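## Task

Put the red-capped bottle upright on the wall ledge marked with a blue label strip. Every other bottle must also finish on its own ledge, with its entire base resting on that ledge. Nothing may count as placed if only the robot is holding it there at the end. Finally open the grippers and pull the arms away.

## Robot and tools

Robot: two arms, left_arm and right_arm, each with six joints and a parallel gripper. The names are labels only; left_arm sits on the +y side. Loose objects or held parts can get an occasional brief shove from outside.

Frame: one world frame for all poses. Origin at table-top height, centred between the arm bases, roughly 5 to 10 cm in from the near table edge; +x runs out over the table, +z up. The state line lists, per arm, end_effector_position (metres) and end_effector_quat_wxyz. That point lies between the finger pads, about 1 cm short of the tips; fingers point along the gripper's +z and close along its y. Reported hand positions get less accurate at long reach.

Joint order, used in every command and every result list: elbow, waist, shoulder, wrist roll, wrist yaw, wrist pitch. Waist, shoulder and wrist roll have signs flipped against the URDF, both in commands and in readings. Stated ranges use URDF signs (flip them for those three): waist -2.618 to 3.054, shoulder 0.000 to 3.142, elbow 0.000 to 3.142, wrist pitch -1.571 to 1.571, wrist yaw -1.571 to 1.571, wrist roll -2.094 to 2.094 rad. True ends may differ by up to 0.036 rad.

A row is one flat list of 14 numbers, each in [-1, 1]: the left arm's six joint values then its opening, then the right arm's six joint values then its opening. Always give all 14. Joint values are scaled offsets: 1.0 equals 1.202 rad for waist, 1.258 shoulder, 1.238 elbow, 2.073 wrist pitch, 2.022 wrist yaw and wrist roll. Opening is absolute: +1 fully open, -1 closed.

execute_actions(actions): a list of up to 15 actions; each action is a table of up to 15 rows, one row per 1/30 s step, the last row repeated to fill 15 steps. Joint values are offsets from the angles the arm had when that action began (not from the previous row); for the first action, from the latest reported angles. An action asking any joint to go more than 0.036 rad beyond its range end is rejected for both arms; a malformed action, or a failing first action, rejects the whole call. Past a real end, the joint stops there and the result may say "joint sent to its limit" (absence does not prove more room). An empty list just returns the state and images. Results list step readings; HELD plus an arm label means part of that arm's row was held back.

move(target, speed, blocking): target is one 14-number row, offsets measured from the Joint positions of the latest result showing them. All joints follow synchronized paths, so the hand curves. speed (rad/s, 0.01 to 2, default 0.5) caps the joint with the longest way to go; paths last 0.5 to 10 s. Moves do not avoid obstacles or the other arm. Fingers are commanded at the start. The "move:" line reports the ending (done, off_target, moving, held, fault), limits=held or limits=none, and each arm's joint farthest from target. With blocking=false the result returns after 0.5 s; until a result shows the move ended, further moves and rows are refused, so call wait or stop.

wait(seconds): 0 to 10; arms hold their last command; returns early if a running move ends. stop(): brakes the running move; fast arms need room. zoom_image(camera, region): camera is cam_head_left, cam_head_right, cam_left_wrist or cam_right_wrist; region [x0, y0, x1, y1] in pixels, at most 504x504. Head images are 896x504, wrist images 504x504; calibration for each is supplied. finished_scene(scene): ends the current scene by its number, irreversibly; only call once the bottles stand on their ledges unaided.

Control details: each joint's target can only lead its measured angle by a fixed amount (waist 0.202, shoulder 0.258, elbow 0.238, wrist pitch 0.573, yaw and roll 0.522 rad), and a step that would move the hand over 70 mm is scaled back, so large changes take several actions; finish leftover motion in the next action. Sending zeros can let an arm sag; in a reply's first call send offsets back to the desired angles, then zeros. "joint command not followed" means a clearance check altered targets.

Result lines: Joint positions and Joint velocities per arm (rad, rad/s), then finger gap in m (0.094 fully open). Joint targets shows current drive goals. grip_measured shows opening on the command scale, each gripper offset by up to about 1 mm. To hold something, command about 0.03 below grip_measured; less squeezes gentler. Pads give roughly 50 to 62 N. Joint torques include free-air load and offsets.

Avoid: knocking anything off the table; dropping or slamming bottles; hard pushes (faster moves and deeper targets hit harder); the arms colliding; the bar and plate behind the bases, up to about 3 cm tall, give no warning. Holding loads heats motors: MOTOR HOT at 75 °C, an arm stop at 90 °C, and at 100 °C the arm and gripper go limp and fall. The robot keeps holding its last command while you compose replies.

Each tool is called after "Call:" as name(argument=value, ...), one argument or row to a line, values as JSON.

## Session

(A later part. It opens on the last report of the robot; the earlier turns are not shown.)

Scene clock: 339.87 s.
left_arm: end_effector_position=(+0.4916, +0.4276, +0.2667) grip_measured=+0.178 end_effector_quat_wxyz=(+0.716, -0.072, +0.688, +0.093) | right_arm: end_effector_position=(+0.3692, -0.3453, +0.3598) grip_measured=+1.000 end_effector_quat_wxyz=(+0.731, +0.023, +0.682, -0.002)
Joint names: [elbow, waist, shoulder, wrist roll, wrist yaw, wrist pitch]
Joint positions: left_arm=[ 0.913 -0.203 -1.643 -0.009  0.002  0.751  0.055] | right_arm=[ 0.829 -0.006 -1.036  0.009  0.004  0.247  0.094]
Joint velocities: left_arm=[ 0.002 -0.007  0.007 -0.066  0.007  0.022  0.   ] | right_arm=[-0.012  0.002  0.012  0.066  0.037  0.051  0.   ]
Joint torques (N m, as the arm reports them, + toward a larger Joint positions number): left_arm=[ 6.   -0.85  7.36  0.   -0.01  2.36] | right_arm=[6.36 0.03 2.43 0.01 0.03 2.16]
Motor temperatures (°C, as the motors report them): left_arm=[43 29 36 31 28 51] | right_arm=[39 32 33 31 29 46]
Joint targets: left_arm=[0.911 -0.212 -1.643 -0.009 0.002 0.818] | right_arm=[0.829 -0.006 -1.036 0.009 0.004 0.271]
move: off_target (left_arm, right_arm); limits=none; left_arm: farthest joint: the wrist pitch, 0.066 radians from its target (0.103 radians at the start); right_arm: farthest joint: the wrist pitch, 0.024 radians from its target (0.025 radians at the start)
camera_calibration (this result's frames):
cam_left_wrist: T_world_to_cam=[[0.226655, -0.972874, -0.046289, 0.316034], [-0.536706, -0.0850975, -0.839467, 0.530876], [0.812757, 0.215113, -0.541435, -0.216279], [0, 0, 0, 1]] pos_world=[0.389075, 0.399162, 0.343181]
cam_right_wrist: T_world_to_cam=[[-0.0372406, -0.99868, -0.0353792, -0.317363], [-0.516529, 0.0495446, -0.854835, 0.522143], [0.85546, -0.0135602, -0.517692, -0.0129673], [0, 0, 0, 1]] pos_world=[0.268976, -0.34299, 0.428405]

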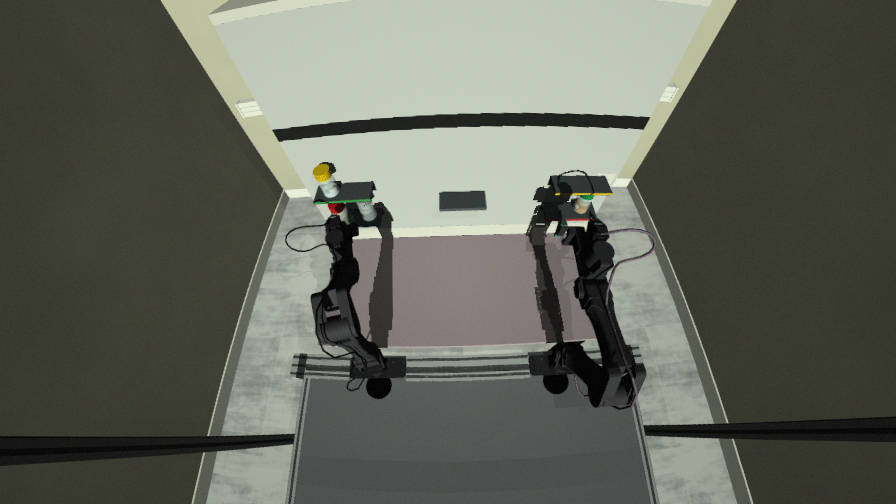

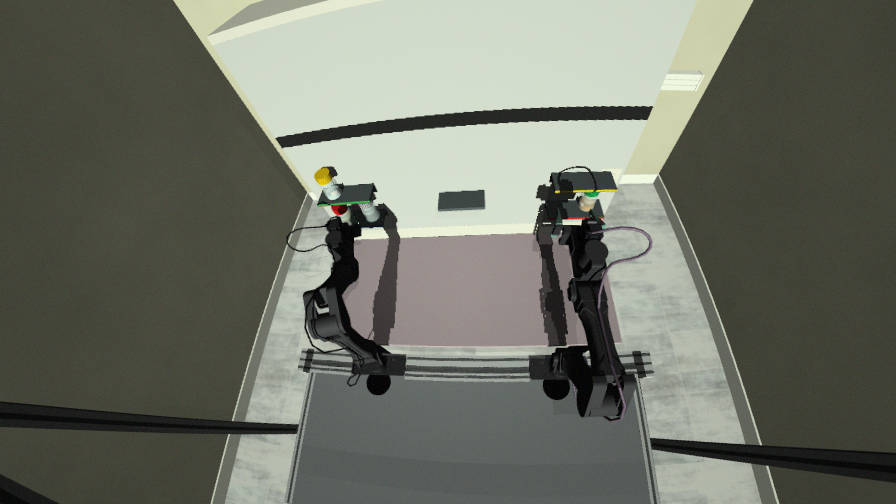

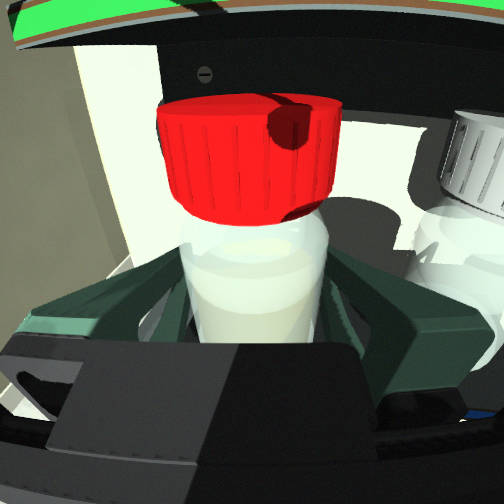

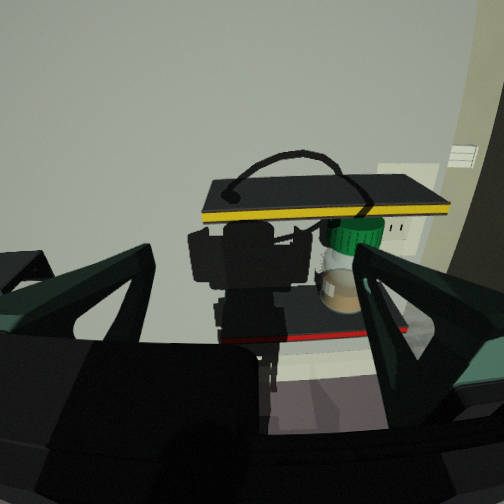

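Call:
move(
  target=[0,-0.008,-0.024,0,0,0.044,0.07,0,0,0,0,0,0.012,1],
  speed=0.04,
)

Scene clock: 346.00 s.
left_arm: end_effector_position=(+0.4952, +0.4285, +0.2643) grip_measured=+0.178 end_effector_quat_wxyz=(+0.721, -0.071, +0.682, +0.094) | right_arm: end_effector_position=(+0.3692, -0.3453, +0.3600) grip_measured=+1.000 end_effector_quat_wxyz=(+0.731, +0.023, +0.682, -0.002)
Joint names: [elbow, waist, shoulder, wrist roll, wrist yaw, wrist pitch]
Joint positions: left_arm=[ 0.913 -0.203 -1.669 -0.009  0.002  0.794  0.055] | right_arm=[ 0.829 -0.006 -1.036  0.009  0.004  0.247  0.094]
Joint velocities: left_arm=[ 0.007  0.007  0.002  0.037 -0.022 -0.022 -0.001] | right_arm=[-0.002  0.007  0.012 -0.037  0.022  0.022  0.   ]
Joint torques (N m, as the arm reports them, + toward a larger Joint positions number): left_arm=[ 6.09 -0.85  7.27 -0.01 -0.01  2.19] | right_arm=[ 6.33 -0.03  2.48 -0.01  0.04  2.1 ]
Motor temperatures (°C, as the motors report them): left_arm=[42 29 36 31 28 51] | right_arm=[39 32 33 31 29 46]
Joint targets: left_arm=[0.913 -0.212 -1.673 -0.009 0.002 0.843] | right_arm=[0.829 -0.006 -1.036 0.009 0.004 0.272]
move: off_target (left_arm, right_arm); limits=none; left_arm: farthest joint: the wrist pitch, 0.048 radians from its target (0.090 radians at the start); right_arm: farthest joint: the wrist pitch, 0.025 radians from its target (0.025 radians at the start)
camera_calibration (this result's frames):
cam_left_wrist: T_world_to_cam=[[0.227137, -0.972757, -0.0464011, 0.315726], [-0.523584, -0.0818042, -0.848037, 0.525192], [0.821138, 0.216916, -0.527901, -0.229223], [0, 0, 0, 1]] pos_world=[0.391493, 0.39981, 0.339025]
cam_right_wrist: T_world_to_cam=[[-0.0372448, -0.998679, -0.0353852, -0.317361], [-0.515876, 0.0495415, -0.85523, 0.522198], [0.855853, -0.0135985, -0.51704, -0.0132516], [0, 0, 0, 1]] pos_world=[0.268911, -0.342992, 0.428518]

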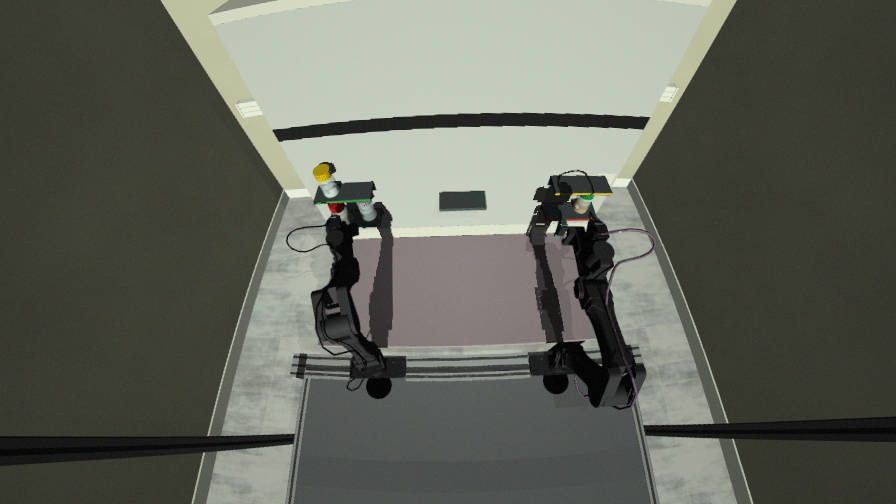

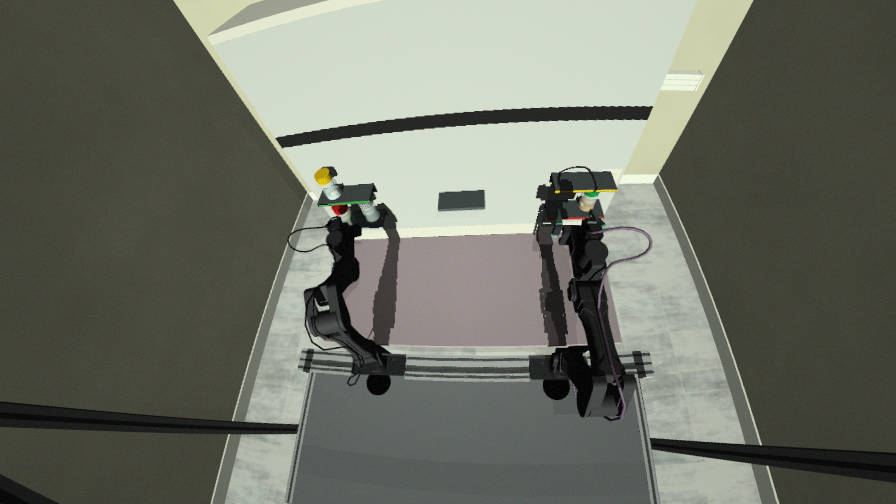

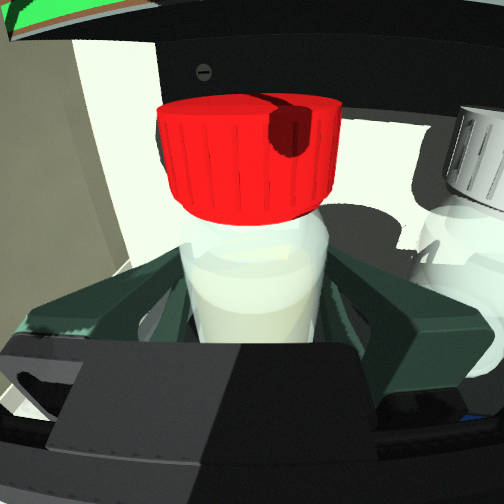

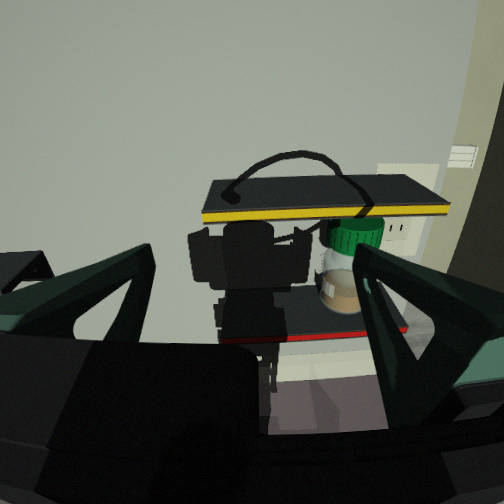

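Call:
execute_actions(
  actions=[
    [[0,0,0,0,0,0,0.07,0,0,0,0,0,0.012,1]],
    [[0,0,0,0,0,0,0.26,0,0,0,0,0,0,1]],
    [[0,0,0,0,0,0,0.45,0,0,0,0,0,0,1]],
  ],
)

Call:
zoom_image(
  camera="cam_head_left",
  region=[300,150,410,250],
)

Scene clock: 353.50 s.
left_arm: end_effector_position=(+0.4952, +0.4285, +0.2640) grip_measured=+0.448 end_effector_quat_wxyz=(+0.721, -0.072, +0.683, +0.093) | right_arm: end_effector_position=(+0.3694, -0.3452, +0.3569) grip_measured=+1.000 end_effector_quat_wxyz=(+0.727, +0.023, +0.686, -0.001)
Joint names: [elbow, waist, shoulder, wrist roll, wrist yaw, wrist pitch]
Joint positions: left_arm=[ 0.913 -0.203 -1.669 -0.009  0.002  0.793  0.068] | right_arm=[ 0.829 -0.006 -1.036  0.009  0.004  0.235  0.094]
Joint velocities: left_arm=[-0.002 -0.002  0.002  0.007 -0.051  0.037  0.   ] | right_arm=[ 0.007  0.012  0.012 -0.022  0.066  0.037  0.   ]
Joint torques (N m, as the arm reports them, + toward a larger Joint positions number): left_arm=[ 6.09  0.02  7.53  0.   -0.01  1.73] | right_arm=[ 6.31 -0.03  2.39 -0.01  0.03  1.95]
Motor temperatures (°C, as the motors report them): left_arm=[41 29 36 31 28 51] | right_arm=[39 32 33 31 29 46]
Joint targets: left_arm=[0.913 -0.203 -1.669 -0.009 0.002 0.793] | right_arm=[0.829 -0.006 -1.036 0.009 0.004 0.242]
Step readings (joint positions; steps 1 to 15: 1st action; 16 to 30: 2nd action; 31 to 45: 3rd action):
0: left_arm=[0.913 -0.203 -1.669 -0.009 0.002 0.794] | right_arm=[0.829 -0.006 -1.036 0.009 0.004 0.248]
1: left_arm=[0.913 -0.203 -1.669 -0.009 0.002 0.793] | right_arm=[0.829 -0.006 -1.036 0.009 0.004 0.248]
2: left_arm=[0.913 -0.203 -1.669 -0.009 0.002 0.793] | right_arm=[0.829 -0.006 -1.036 0.009 0.004 0.248]
4: left_arm=[0.913 -0.203 -1.669 -0.009 0.002 0.793] | right_arm=[0.829 -0.006 -1.036 0.009 0.004 0.248]
8: left_arm=[0.913 -0.203 -1.669 -0.009 0.002 0.793] | right_arm=[0.829 -0.006 -1.036 0.009 0.004 0.248]
15: left_arm=[0.913 -0.203 -1.669 -0.009 0.002 0.793] | right_arm=[0.829 -0.006 -1.036 0.009 0.004 0.248]
16: left_arm=[0.913 -0.203 -1.669 -0.009 0.002 0.793] | right_arm=[0.829 -0.006 -1.036 0.009 0.004 0.248]
17: left_arm=[0.913 -0.203 -1.669 -0.009 0.002 0.793] | right_arm=[0.829 -0.006 -1.036 0.009 0.004 0.247]
19: left_arm=[0.913 -0.203 -1.669 -0.009 0.002 0.793] | right_arm=[0.829 -0.006 -1.036 0.009 0.004 0.245]
23: left_arm=[0.913 -0.203 -1.669 -0.009 0.002 0.793] | right_arm=[0.829 -0.006 -1.036 0.009 0.004 0.243]
30: left_arm=[0.913 -0.203 -1.669 -0.009 0.002 0.793] | right_arm=[0.829 -0.006 -1.036 0.009 0.004 0.242]
31: left_arm=[0.913 -0.203 -1.669 -0.009 0.002 0.793] | right_arm=[0.829 -0.006 -1.036 0.009 0.004 0.241]
32: left_arm=[0.913 -0.203 -1.669 -0.009 0.002 0.793] | right_arm=[0.829 -0.006 -1.036 0.009 0.004 0.240]
34: left_arm=[0.913 -0.203 -1.669 -0.009 0.002 0.793] | right_arm=[0.829 -0.006 -1.036 0.009 0.004 0.238]
38: left_arm=[0.913 -0.203 -1.669 -0.009 0.002 0.793] | right_arm=[0.829 -0.006 -1.036 0.009 0.004 0.236]
45: Joint positions above
camera_calibration (this result's frames):
cam_left_wrist: T_world_to_cam=[[0.227103, -0.972765, -0.0463934, 0.315736], [-0.524526, -0.0820404, -0.847432, 0.525367], [0.820547, 0.216789, -0.528872, -0.228783], [0, 0, 0, 1]] pos_world=[0.391591, 0.399836, 0.338864]
cam_right_wrist: T_world_to_cam=[[-0.0371776, -0.998685, -0.0352896, -0.317404], [-0.526288, 0.0495872, -0.848859, 0.521293], [0.849493, -0.012986, -0.52744, -0.00870827], [0, 0, 0, 1]] pos_world=[0.269948, -0.342949, 0.42671]

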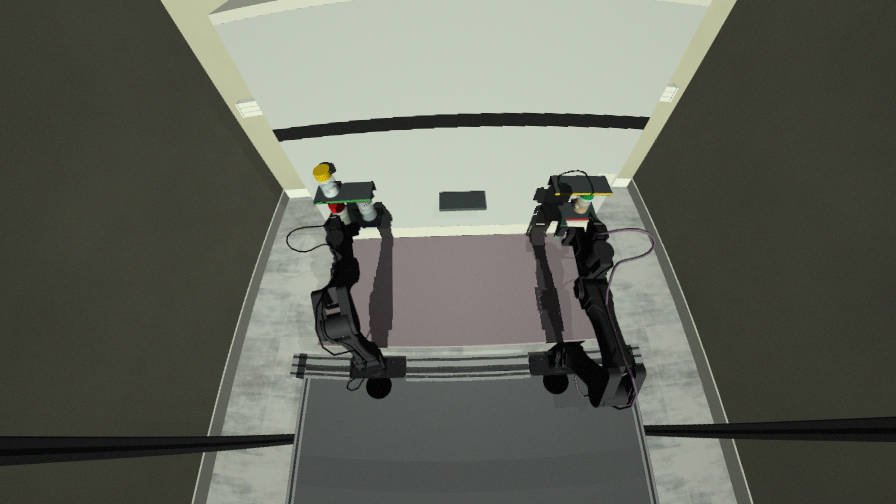

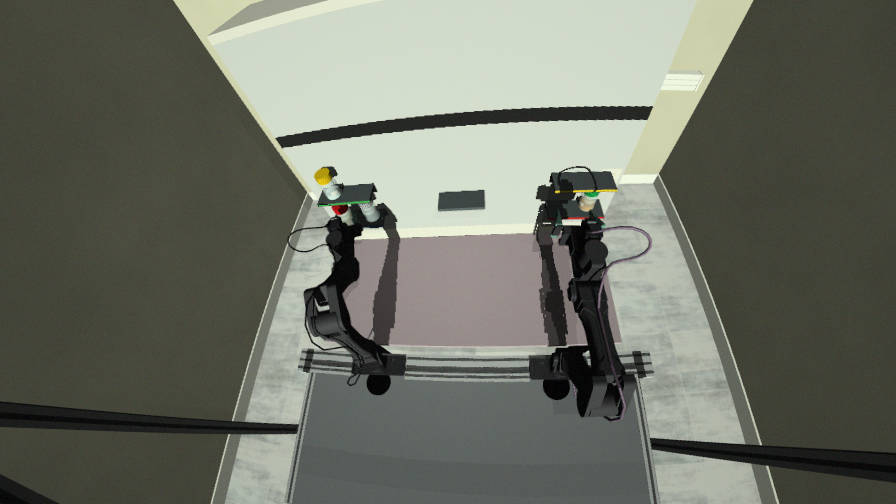

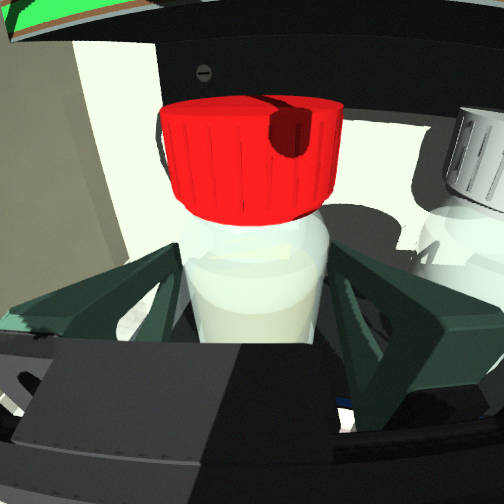

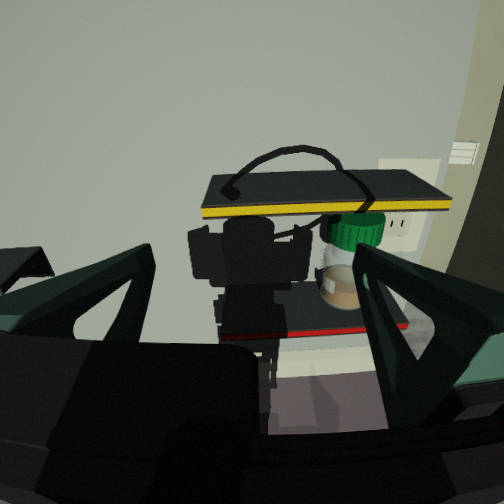

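Region (300, 150, 410, 250) of cam_head_left's 896x504 image, scaled by 4.582, with more detail than that image has; it fills the top 458 rows of this view, and the rest is white.

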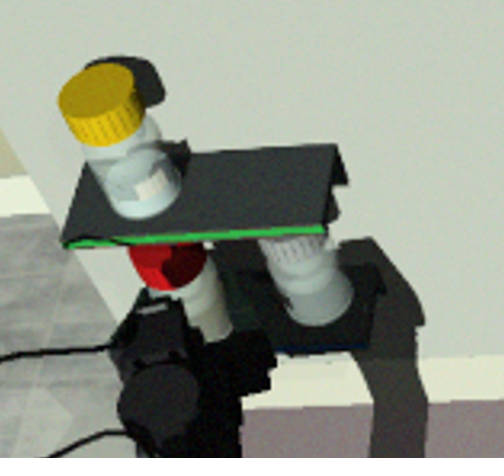

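Call:
execute_actions(
  actions=[
    [[0,0,0.035,0,0,0,0.45,0,0,0,0,0,0.012,1]],
  ],
)

Call:
move(
  target=[-0.216,0,0.32,0,0,-0.06,0.45,0,0,0,0,0,0,1],
  speed=0.2,
)

Scene clock: 360.43 s.
left_arm: end_effector_position=(+0.4916, +0.4274, +0.2751) grip_measured=+0.448 end_effector_quat_wxyz=(+0.729, -0.071, +0.675, +0.094) | right_arm: end_effector_position=(+0.3694, -0.3452, +0.3571) grip_measured=+1.000 end_effector_quat_wxyz=(+0.727, +0.023, +0.686, -0.002)
Joint names: [elbow, waist, shoulder, wrist roll, wrist yaw, wrist pitch]
Joint positions: left_arm=[ 0.913 -0.203 -1.646 -0.009  0.002  0.792  0.068] | right_arm=[ 0.829 -0.006 -1.036  0.009  0.004  0.236  0.094]
Joint velocities: left_arm=[-0.017  0.012  0.002 -0.007  0.081 -0.037 -0.001] | right_arm=[-0.002  0.017  0.017  0.007 -0.022  0.037  0.   ]
Joint torques (N m, as the arm reports them, + toward a larger Joint positions number): left_arm=[ 6.19  0.01  9.02  0.   -0.01  1.73] | right_arm=[ 6.34 -0.03  2.46  0.02  0.04  2.13]
Motor temperatures (°C, as the motors report them): left_arm=[41 29 37 31 28 50] | right_arm=[39 32 33 31 29 45]
Joint targets: left_arm=[0.913 -0.203 -1.626 -0.009 0.002 0.793] | right_arm=[0.829 -0.006 -1.036 0.009 0.004 0.260]
Step readings (joint positions):
0: left_arm=[0.913 -0.203 -1.669 -0.009 0.002 0.793] | right_arm=[0.829 -0.006 -1.036 0.009 0.004 0.235]
1: left_arm=[0.913 -0.203 -1.668 -0.009 0.002 0.793] | right_arm=[0.829 -0.006 -1.036 0.009 0.004 0.235]
2: left_arm=[0.913 -0.203 -1.665 -0.009 0.002 0.792] | right_arm=[0.829 -0.006 -1.036 0.009 0.004 0.235]
4: left_arm=[0.913 -0.203 -1.655 -0.009 0.002 0.792] | right_arm=[0.829 -0.006 -1.036 0.009 0.004 0.235]
8: left_arm=[0.913 -0.203 -1.646 -0.009 0.002 0.792] | right_arm=[0.829 -0.006 -1.036 0.009 0.004 0.235]
15: Joint positions above
camera_calibration (this result's frames):
cam_left_wrist: T_world_to_cam=[[0.227771, -0.972602, -0.0465359, 0.315695], [-0.506201, -0.0774487, -0.858931, 0.524968], [0.831794, 0.219196, -0.509973, -0.231473], [0, 0, 0, 1]] pos_world=[0.386371, 0.398442, 0.347557]
cam_right_wrist: T_world_to_cam=[[-0.0371818, -0.998685, -0.0352956, -0.317401], [-0.52564, 0.0495846, -0.849261, 0.521351], [0.849894, -0.0130243, -0.526792, -0.0089919], [0, 0, 0, 1]] pos_world=[0.269883, -0.342952, 0.426823]

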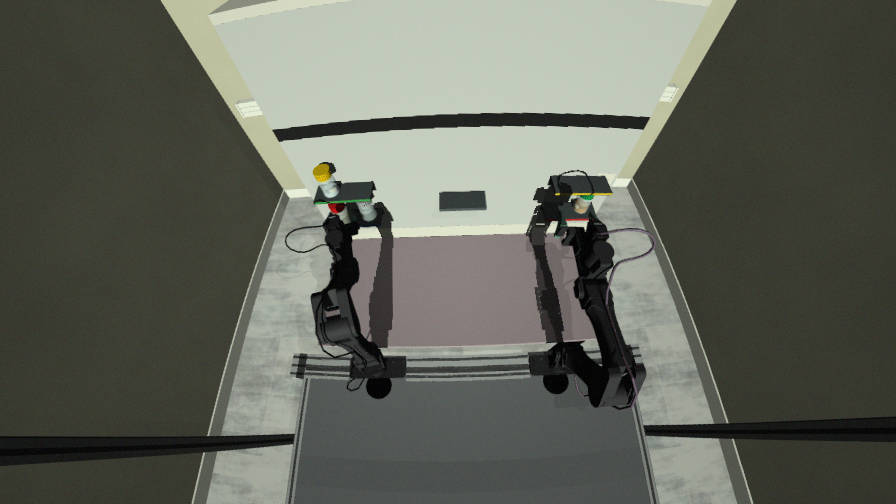

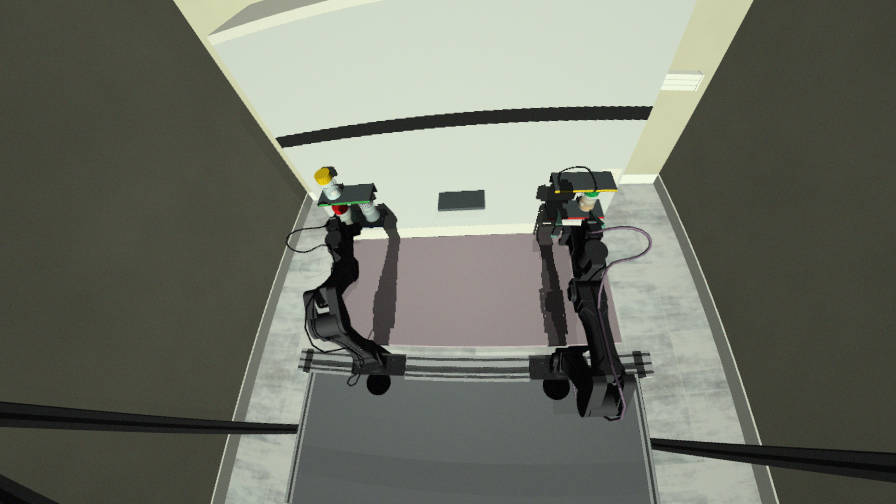

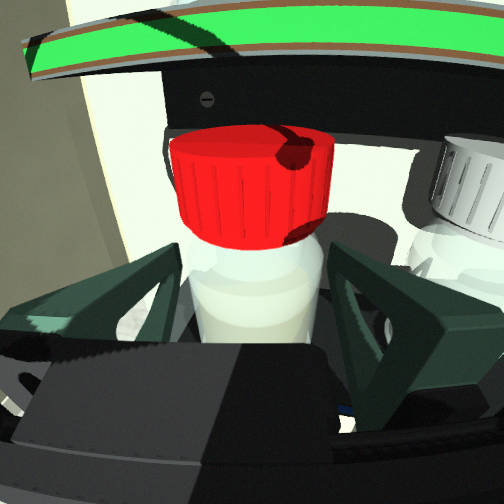

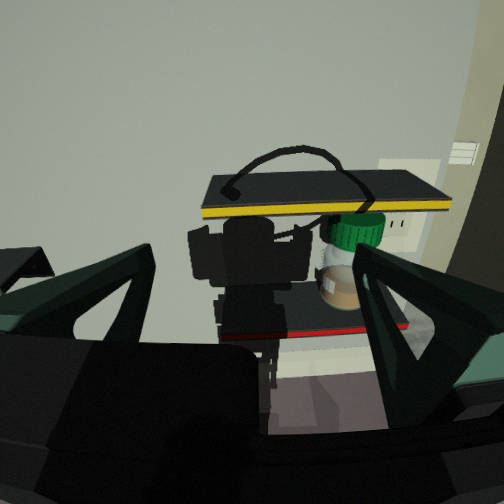

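Scene clock: 362.93 s.
left_arm: end_effector_position=(+0.4075, +0.4069, +0.2969) grip_measured=+0.448 end_effector_quat_wxyz=(+0.736, -0.070, +0.667, +0.095) | right_arm: end_effector_position=(+0.3695, -0.3451, +0.3554) grip_measured=+1.000 end_effector_quat_wxyz=(+0.725, +0.023, +0.688, -0.001)
Joint names: [elbow, waist, shoulder, wrist roll, wrist yaw, wrist pitch]
Joint positions: left_arm=[ 0.661 -0.203 -1.265 -0.009  0.002  0.686  0.068] | right_arm=[ 0.829 -0.006 -1.036  0.009  0.004  0.229  0.094]
Joint velocities: left_arm=[ 0.002  0.032  0.002 -0.007 -0.066 -0.051 -0.001] | right_arm=[ 0.002  0.002 -0.002 -0.007 -0.066 -0.051  0.   ]
Joint torques (N m, as the arm reports them, + toward a larger Joint positions number): left_arm=[ 5.33  0.01  5.98  0.   -0.01  1.54] | right_arm=[6.31 0.05 2.45 0.   0.02 1.94]
Motor temperatures (°C, as the motors report them): left_arm=[41 29 37 31 28 49] | right_arm=[39 32 33 31 29 45]
Joint targets: left_arm=[0.645 -0.203 -1.244 -0.009 0.002 0.668] | right_arm=[0.829 -0.006 -1.036 0.009 0.004 0.236]
move: off_target (left_arm); limits=none; left_arm: farthest joint: the shoulder, 0.022 radians from its target (0.403 radians at the start); right_arm: farthest joint: the wrist pitch, 0.007 radians from its target (0.000 radians at the start)
camera_calibration (this result's frames):
cam_left_wrist: T_world_to_cam=[[0.228454, -0.972436, -0.0466653, 0.315538], [-0.48731, -0.0727244, -0.870195, 0.493214], [0.842815, 0.22154, -0.490492, -0.157087], [0, 0, 0, 1]] pos_world=[0.300657, 0.37751, 0.366867]
cam_right_wrist: T_world_to_cam=[[-0.0371435, -0.998688, -0.0352422, -0.317425], [-0.531465, 0.0496073, -0.845626, 0.520819], [0.846265, -0.0126795, -0.532611, -0.00644083], [0, 0, 0, 1]] pos_world=[0.270458, -0.342927, 0.425801]

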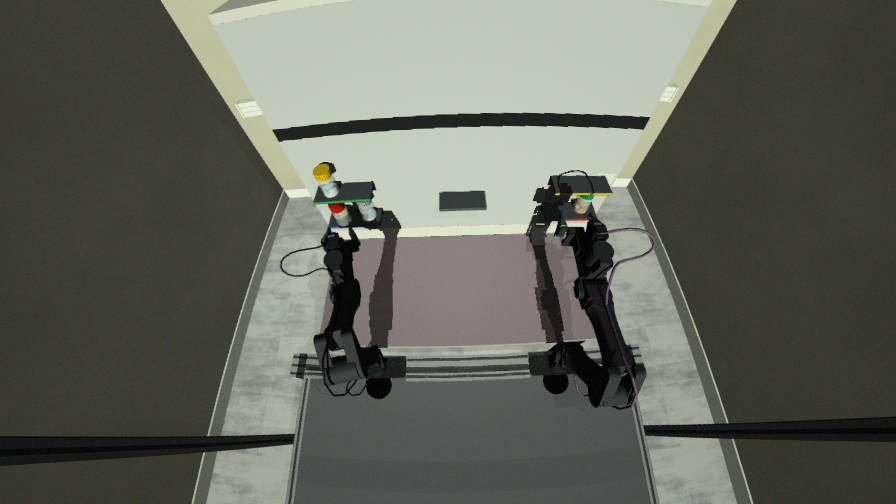

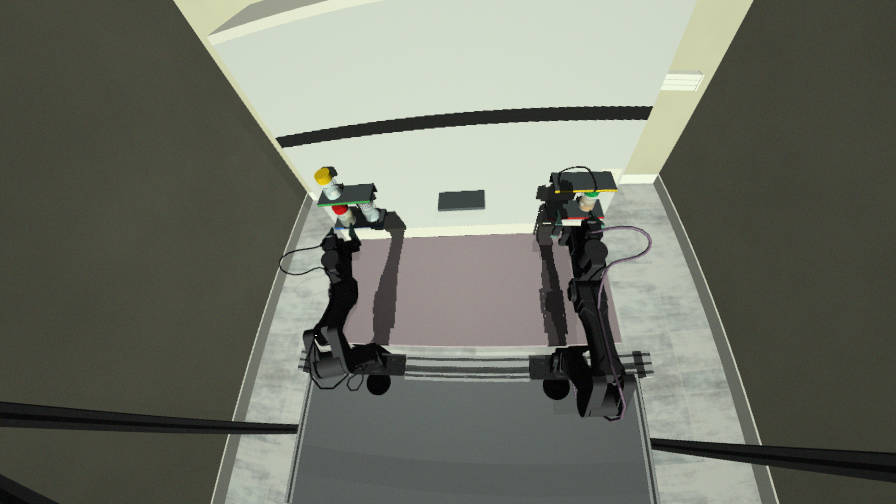

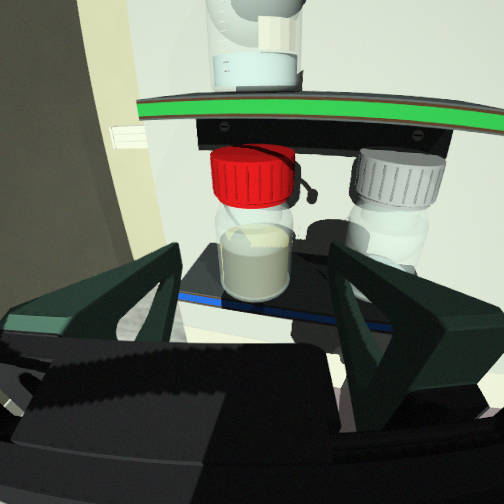

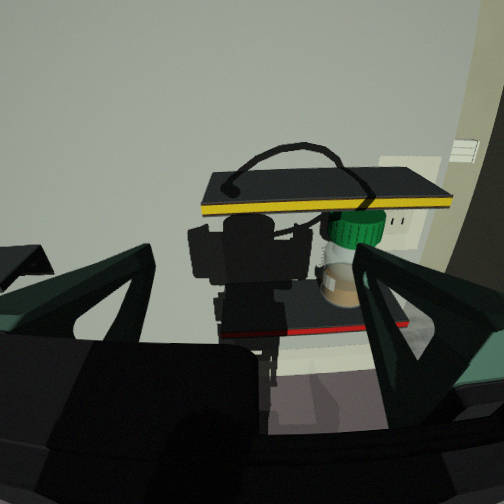

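Call:
execute_actions(
  actions=[],
)

Call:
zoom_image(
  camera="cam_left_wrist",
  region=[150,150,450,360],
)

Call:
zoom_image(
  camera="cam_head_left",
  region=[250,120,450,270],
)

Scene clock: 376.87 s.
left_arm: end_effector_position=(+0.4075, +0.4069, +0.2968) grip_measured=+0.448 end_effector_quat_wxyz=(+0.736, -0.070, +0.667, +0.095) | right_arm: end_effector_position=(+0.3695, -0.3451, +0.3554) grip_measured=+1.000 end_effector_quat_wxyz=(+0.725, +0.023, +0.688, -0.001)
Joint names: [elbow, waist, shoulder, wrist roll, wrist yaw, wrist pitch]
Joint positions: left_arm=[ 0.661 -0.203 -1.265 -0.009  0.002  0.685  0.068] | right_arm=[ 0.829 -0.006 -1.036  0.009  0.004  0.229  0.094]
Joint velocities: left_arm=[-0.017  0.002  0.002  0.007 -0.066  0.007 -0.001] | right_arm=[-0.007 -0.002 -0.007 -0.037  0.022 -0.037  0.   ]
Joint torques (N m, as the arm reports them, + toward a larger Joint positions number): left_arm=[ 5.32  0.01  5.97  0.   -0.01  1.55] | right_arm=[ 6.36 -0.05  2.41  0.01  0.02  1.95]
Motor temperatures (°C, as the motors report them): left_arm=[40 29 36 31 28 48] | right_arm=[39 32 33 31 29 45]
Joint targets: left_arm=[0.645 -0.203 -1.244 -0.009 0.002 0.668] | right_arm=[0.829 -0.006 -1.036 0.009 0.004 0.236]
camera_calibration (this result's frames):
cam_left_wrist: T_world_to_cam=[[0.228442, -0.972439, -0.0466632, 0.315541], [-0.487632, -0.0728049, -0.870008, 0.493245], [0.842632, 0.221501, -0.490824, -0.156952], [0, 0, 0, 1]] pos_world=[0.300692, 0.37752, 0.366815]
cam_right_wrist: T_world_to_cam=[[-0.0371435, -0.998688, -0.0352422, -0.317425], [-0.531465, 0.0496073, -0.845626, 0.520819], [0.846265, -0.0126795, -0.532611, -0.00644083], [0, 0, 0, 1]] pos_world=[0.270458, -0.342927, 0.425801]

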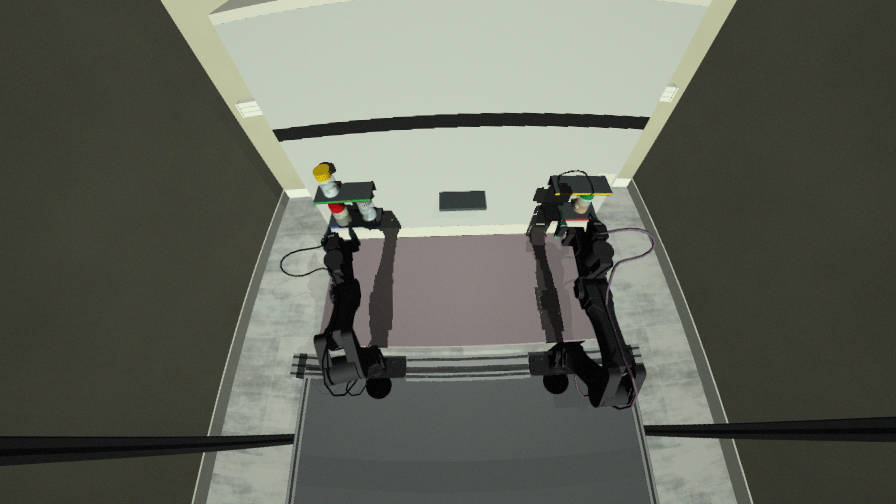

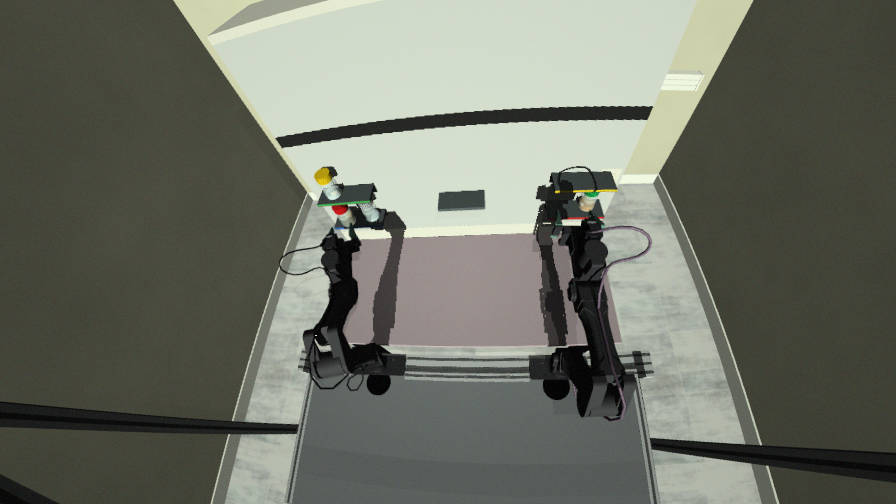

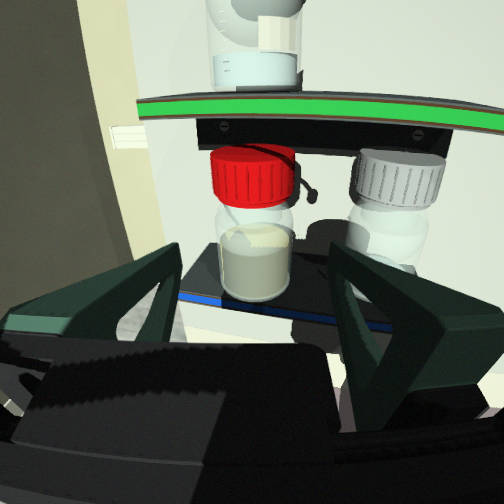

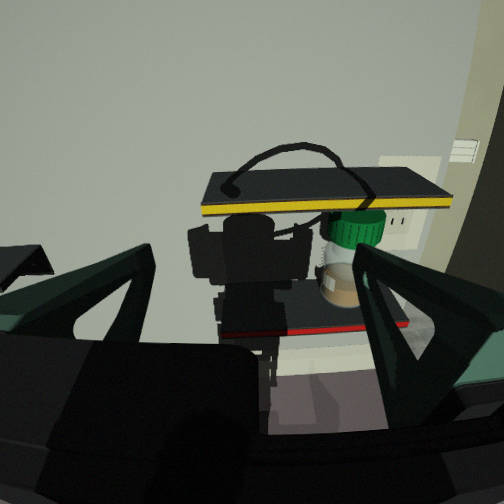

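Region (150, 150, 450, 360) of cam_left_wrist's 504x504 image, scaled by 1.680, with more detail than that image has; it fills the top 353 rows of this view, and the rest is white.

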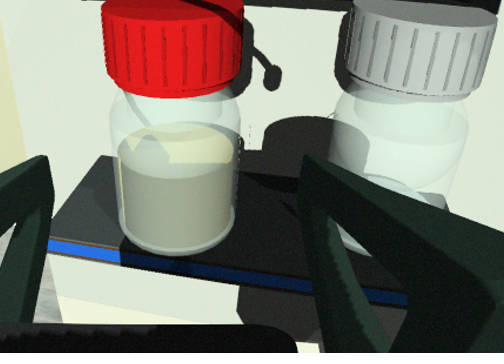

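Region (250, 120, 450, 270) of cam_head_left's 896x504 image, scaled by 2.520, with more detail than that image has; it fills the top 378 rows of this view, and the rest is white.

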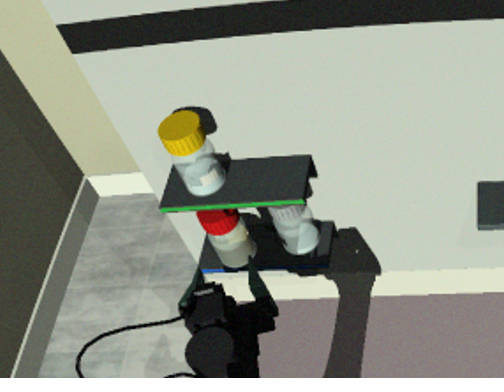

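Call:
move(
  target=[0.226,0,-0.243,0,0,0.019,0.45,0,0,0,0,0,0,1],
  speed=0.25,
)

Scene clock: 387.47 s.
left_arm: end_effector_position=(+0.4782, +0.4239, +0.2923) grip_measured=+0.448 end_effector_quat_wxyz=(+0.727, -0.071, +0.676, +0.094) | right_arm: end_effector_position=(+0.3696, -0.3450, +0.3536) grip_measured=+1.000 end_effector_quat_wxyz=(+0.723, +0.023, +0.691, -0.001)
Joint names: [elbow, waist, shoulder, wrist roll, wrist yaw, wrist pitch]
Joint positions: left_arm=[ 0.907 -0.203 -1.562 -0.009  0.002  0.71   0.068] | right_arm=[ 0.829 -0.006 -1.036  0.009  0.004  0.222  0.094]
Joint velocities: left_arm=[-0.007 -0.007 -0.012  0.081 -0.051 -0.022  0.001] | right_arm=[ 0.007  0.017 -0.007 -0.007 -0.037  0.022  0.   ]
Joint torques (N m, as the arm reports them, + toward a larger Joint positions number): left_arm=[ 8.63  0.    6.07  0.   -0.01  1.86] | right_arm=[ 6.33 -0.02  2.45  0.01  0.04  1.94]
Motor temperatures (°C, as the motors report them): left_arm=[40 29 36 31 28 47] | right_arm=[39 32 33 31 29 45]
Joint targets: left_arm=[0.940 -0.203 -1.571 -0.009 0.002 0.725] | right_arm=[0.829 -0.006 -1.036 0.009 0.004 0.229]
move: off_target (left_arm); limits=none; left_arm: farthest joint: the elbow, 0.034 radians from its target (0.280 radians at the start); right_arm: farthest joint: the wrist pitch, 0.007 radians from its target (0.000 radians at the start)
camera_calibration (this result's frames):
cam_left_wrist: T_world_to_cam=[[0.227655, -0.97263, -0.0465124, 0.316208], [-0.509379, -0.0782442, -0.856978, 0.533969], [0.829883, 0.218788, -0.51325, -0.208687], [0, 0, 0, 1]] pos_world=[0.373191, 0.394991, 0.365199]
cam_right_wrist: T_world_to_cam=[[-0.0371027, -0.998692, -0.0351861, -0.31745], [-0.537587, 0.0496287, -0.841746, 0.520239], [0.842391, -0.0123154, -0.538726, -0.00375205], [0, 0, 0, 1]] pos_world=[0.271057, -0.3429, 0.424718]

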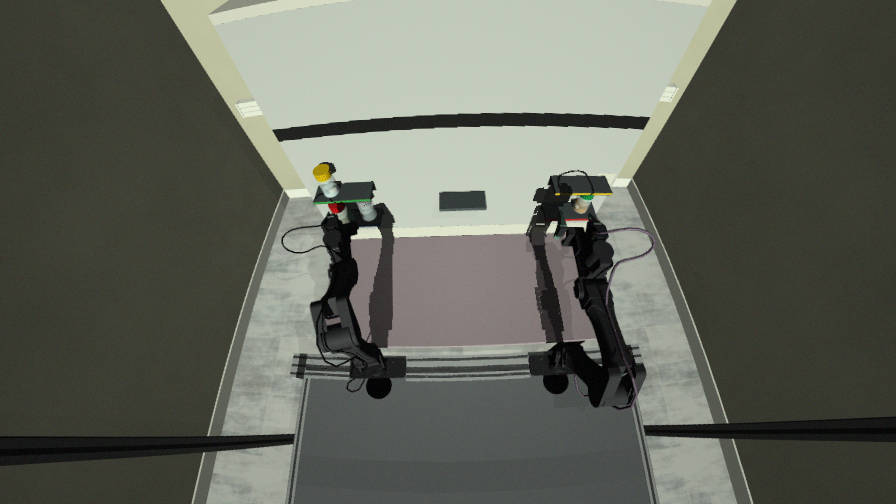

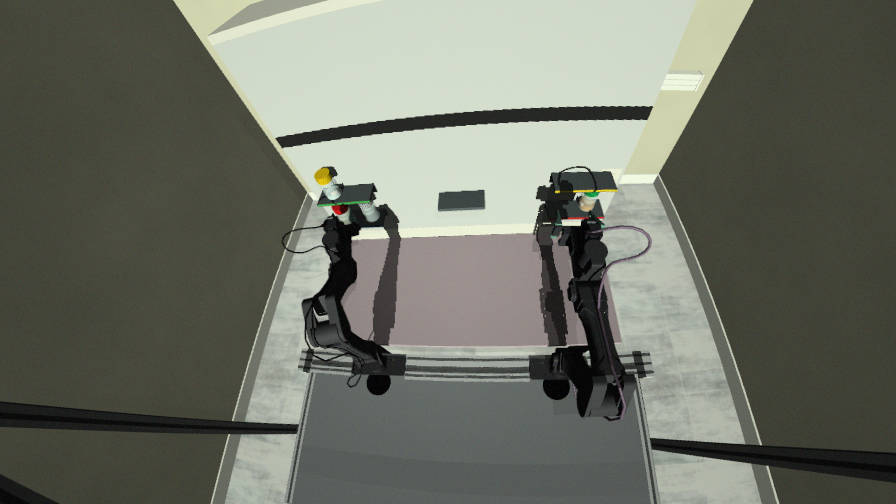

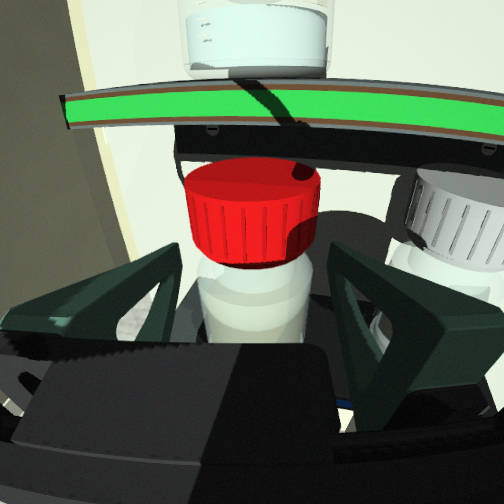

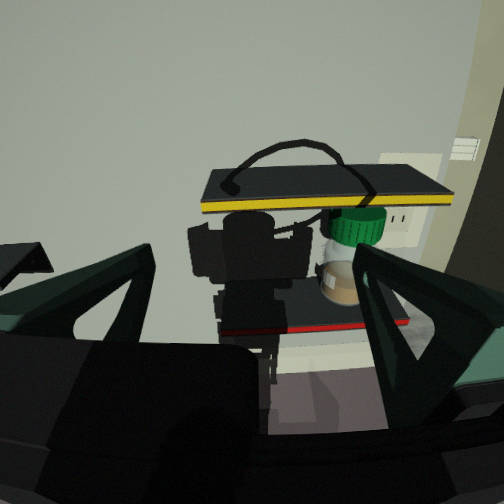

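Call:
move(
  target=[0.037,0,-0.087,0,0,0.05,0.45,0,0,0,0,0,0,1],
  speed=0.1,
)

Scene clock: 392.20 s.
left_arm: end_effector_position=(+0.4948, +0.4283, +0.2721) grip_measured=+0.448 end_effector_quat_wxyz=(+0.728, -0.071, +0.676, +0.094) | right_arm: end_effector_position=(+0.3696, -0.3450, +0.3519) grip_measured=+1.000 end_effector_quat_wxyz=(+0.720, +0.023, +0.693, -0.001)
Joint names: [elbow, waist, shoulder, wrist roll, wrist yaw, wrist pitch]
Joint positions: left_arm=[ 0.92  -0.203 -1.663 -0.009  0.002  0.799  0.068] | right_arm=[ 0.829 -0.006 -1.036  0.009  0.004  0.215  0.094]
Joint velocities: left_arm=[-0.007 -0.002  0.002 -0.066 -0.007 -0.022 -0.001] | right_arm=[-0.007 -0.007  0.012  0.051 -0.007 -0.037  0.   ]
Joint torques (N m, as the arm reports them, + toward a larger Joint positions number): left_arm=[ 8.37  0.    6.79  0.   -0.01  1.85] | right_arm=[6.34 0.01 2.44 0.01 0.03 1.95]
Motor temperatures (°C, as the motors report them): left_arm=[41 29 36 31 28 47] | right_arm=[39 32 33 31 29 45]
Joint targets: left_arm=[0.953 -0.203 -1.672 -0.009 0.002 0.814] | right_arm=[0.829 -0.006 -1.036 0.009 0.004 0.222]
move: off_target (left_arm); limits=none; left_arm: farthest joint: the elbow, 0.033 radians from its target (0.046 radians at the start); right_arm: farthest joint: the wrist pitch, 0.007 radians from its target (0.000 radians at the start)
camera_calibration (this result's frames):
cam_left_wrist: T_world_to_cam=[[0.227702, -0.972619, -0.0465219, 0.31566], [-0.508109, -0.0779262, -0.857761, 0.524904], [0.830649, 0.218952, -0.51194, -0.23459], [0, 0, 0, 1]] pos_world=[0.389694, 0.399285, 0.344831]
cam_right_wrist: T_world_to_cam=[[-0.0370637, -0.998695, -0.0351333, -0.317474], [-0.543361, 0.0496465, -0.83803, 0.519672], [0.83868, -0.0119704, -0.544492, -0.00120874], [0, 0, 0, 1]] pos_world=[0.271617, -0.342874, 0.423688]

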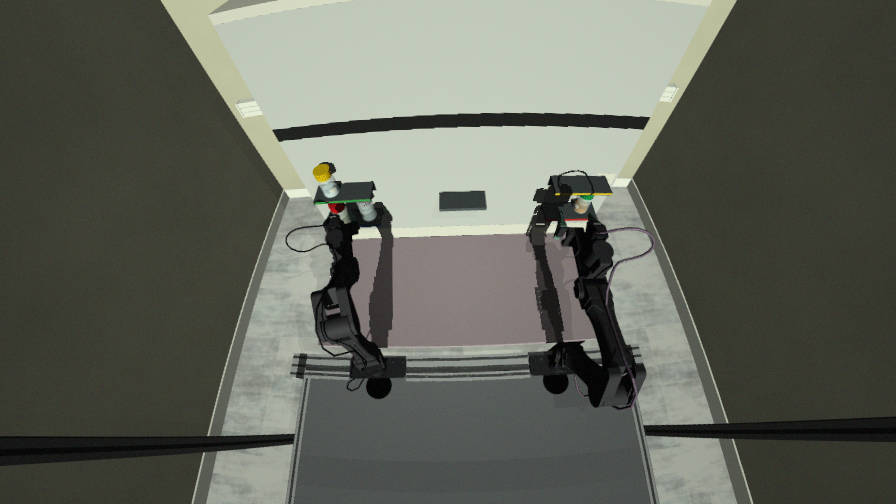

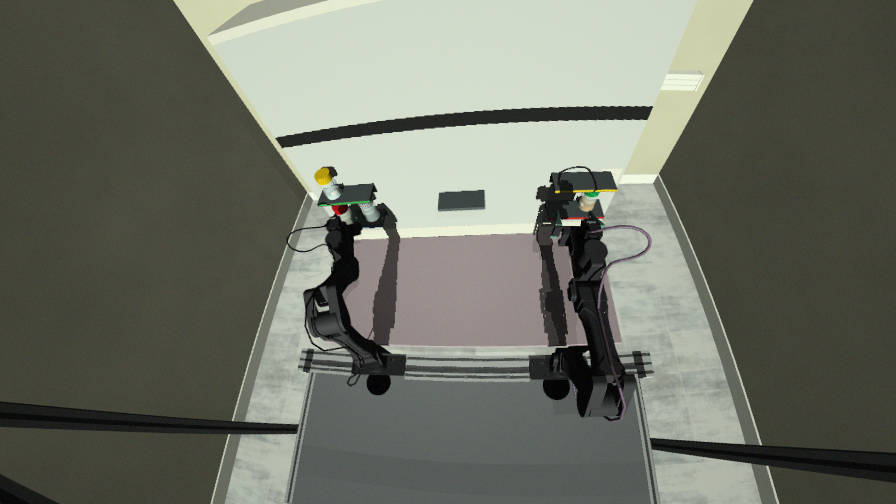

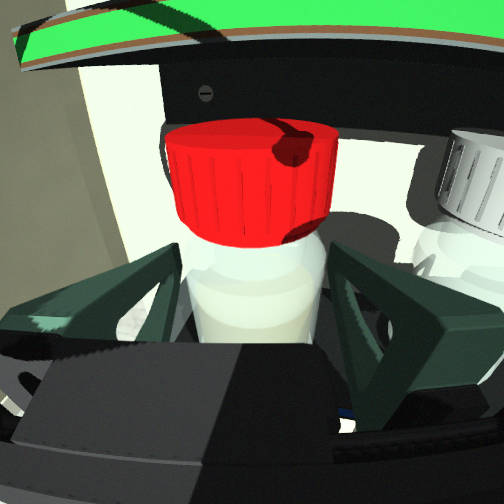

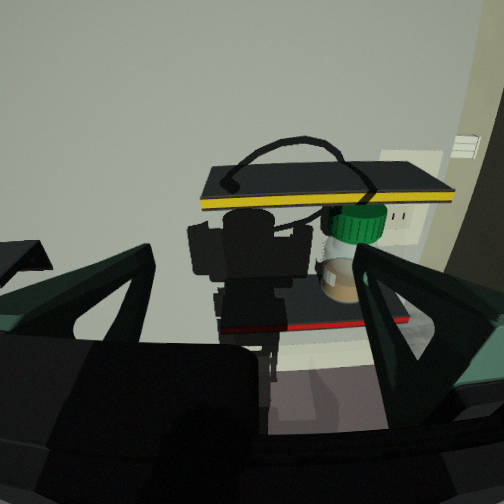

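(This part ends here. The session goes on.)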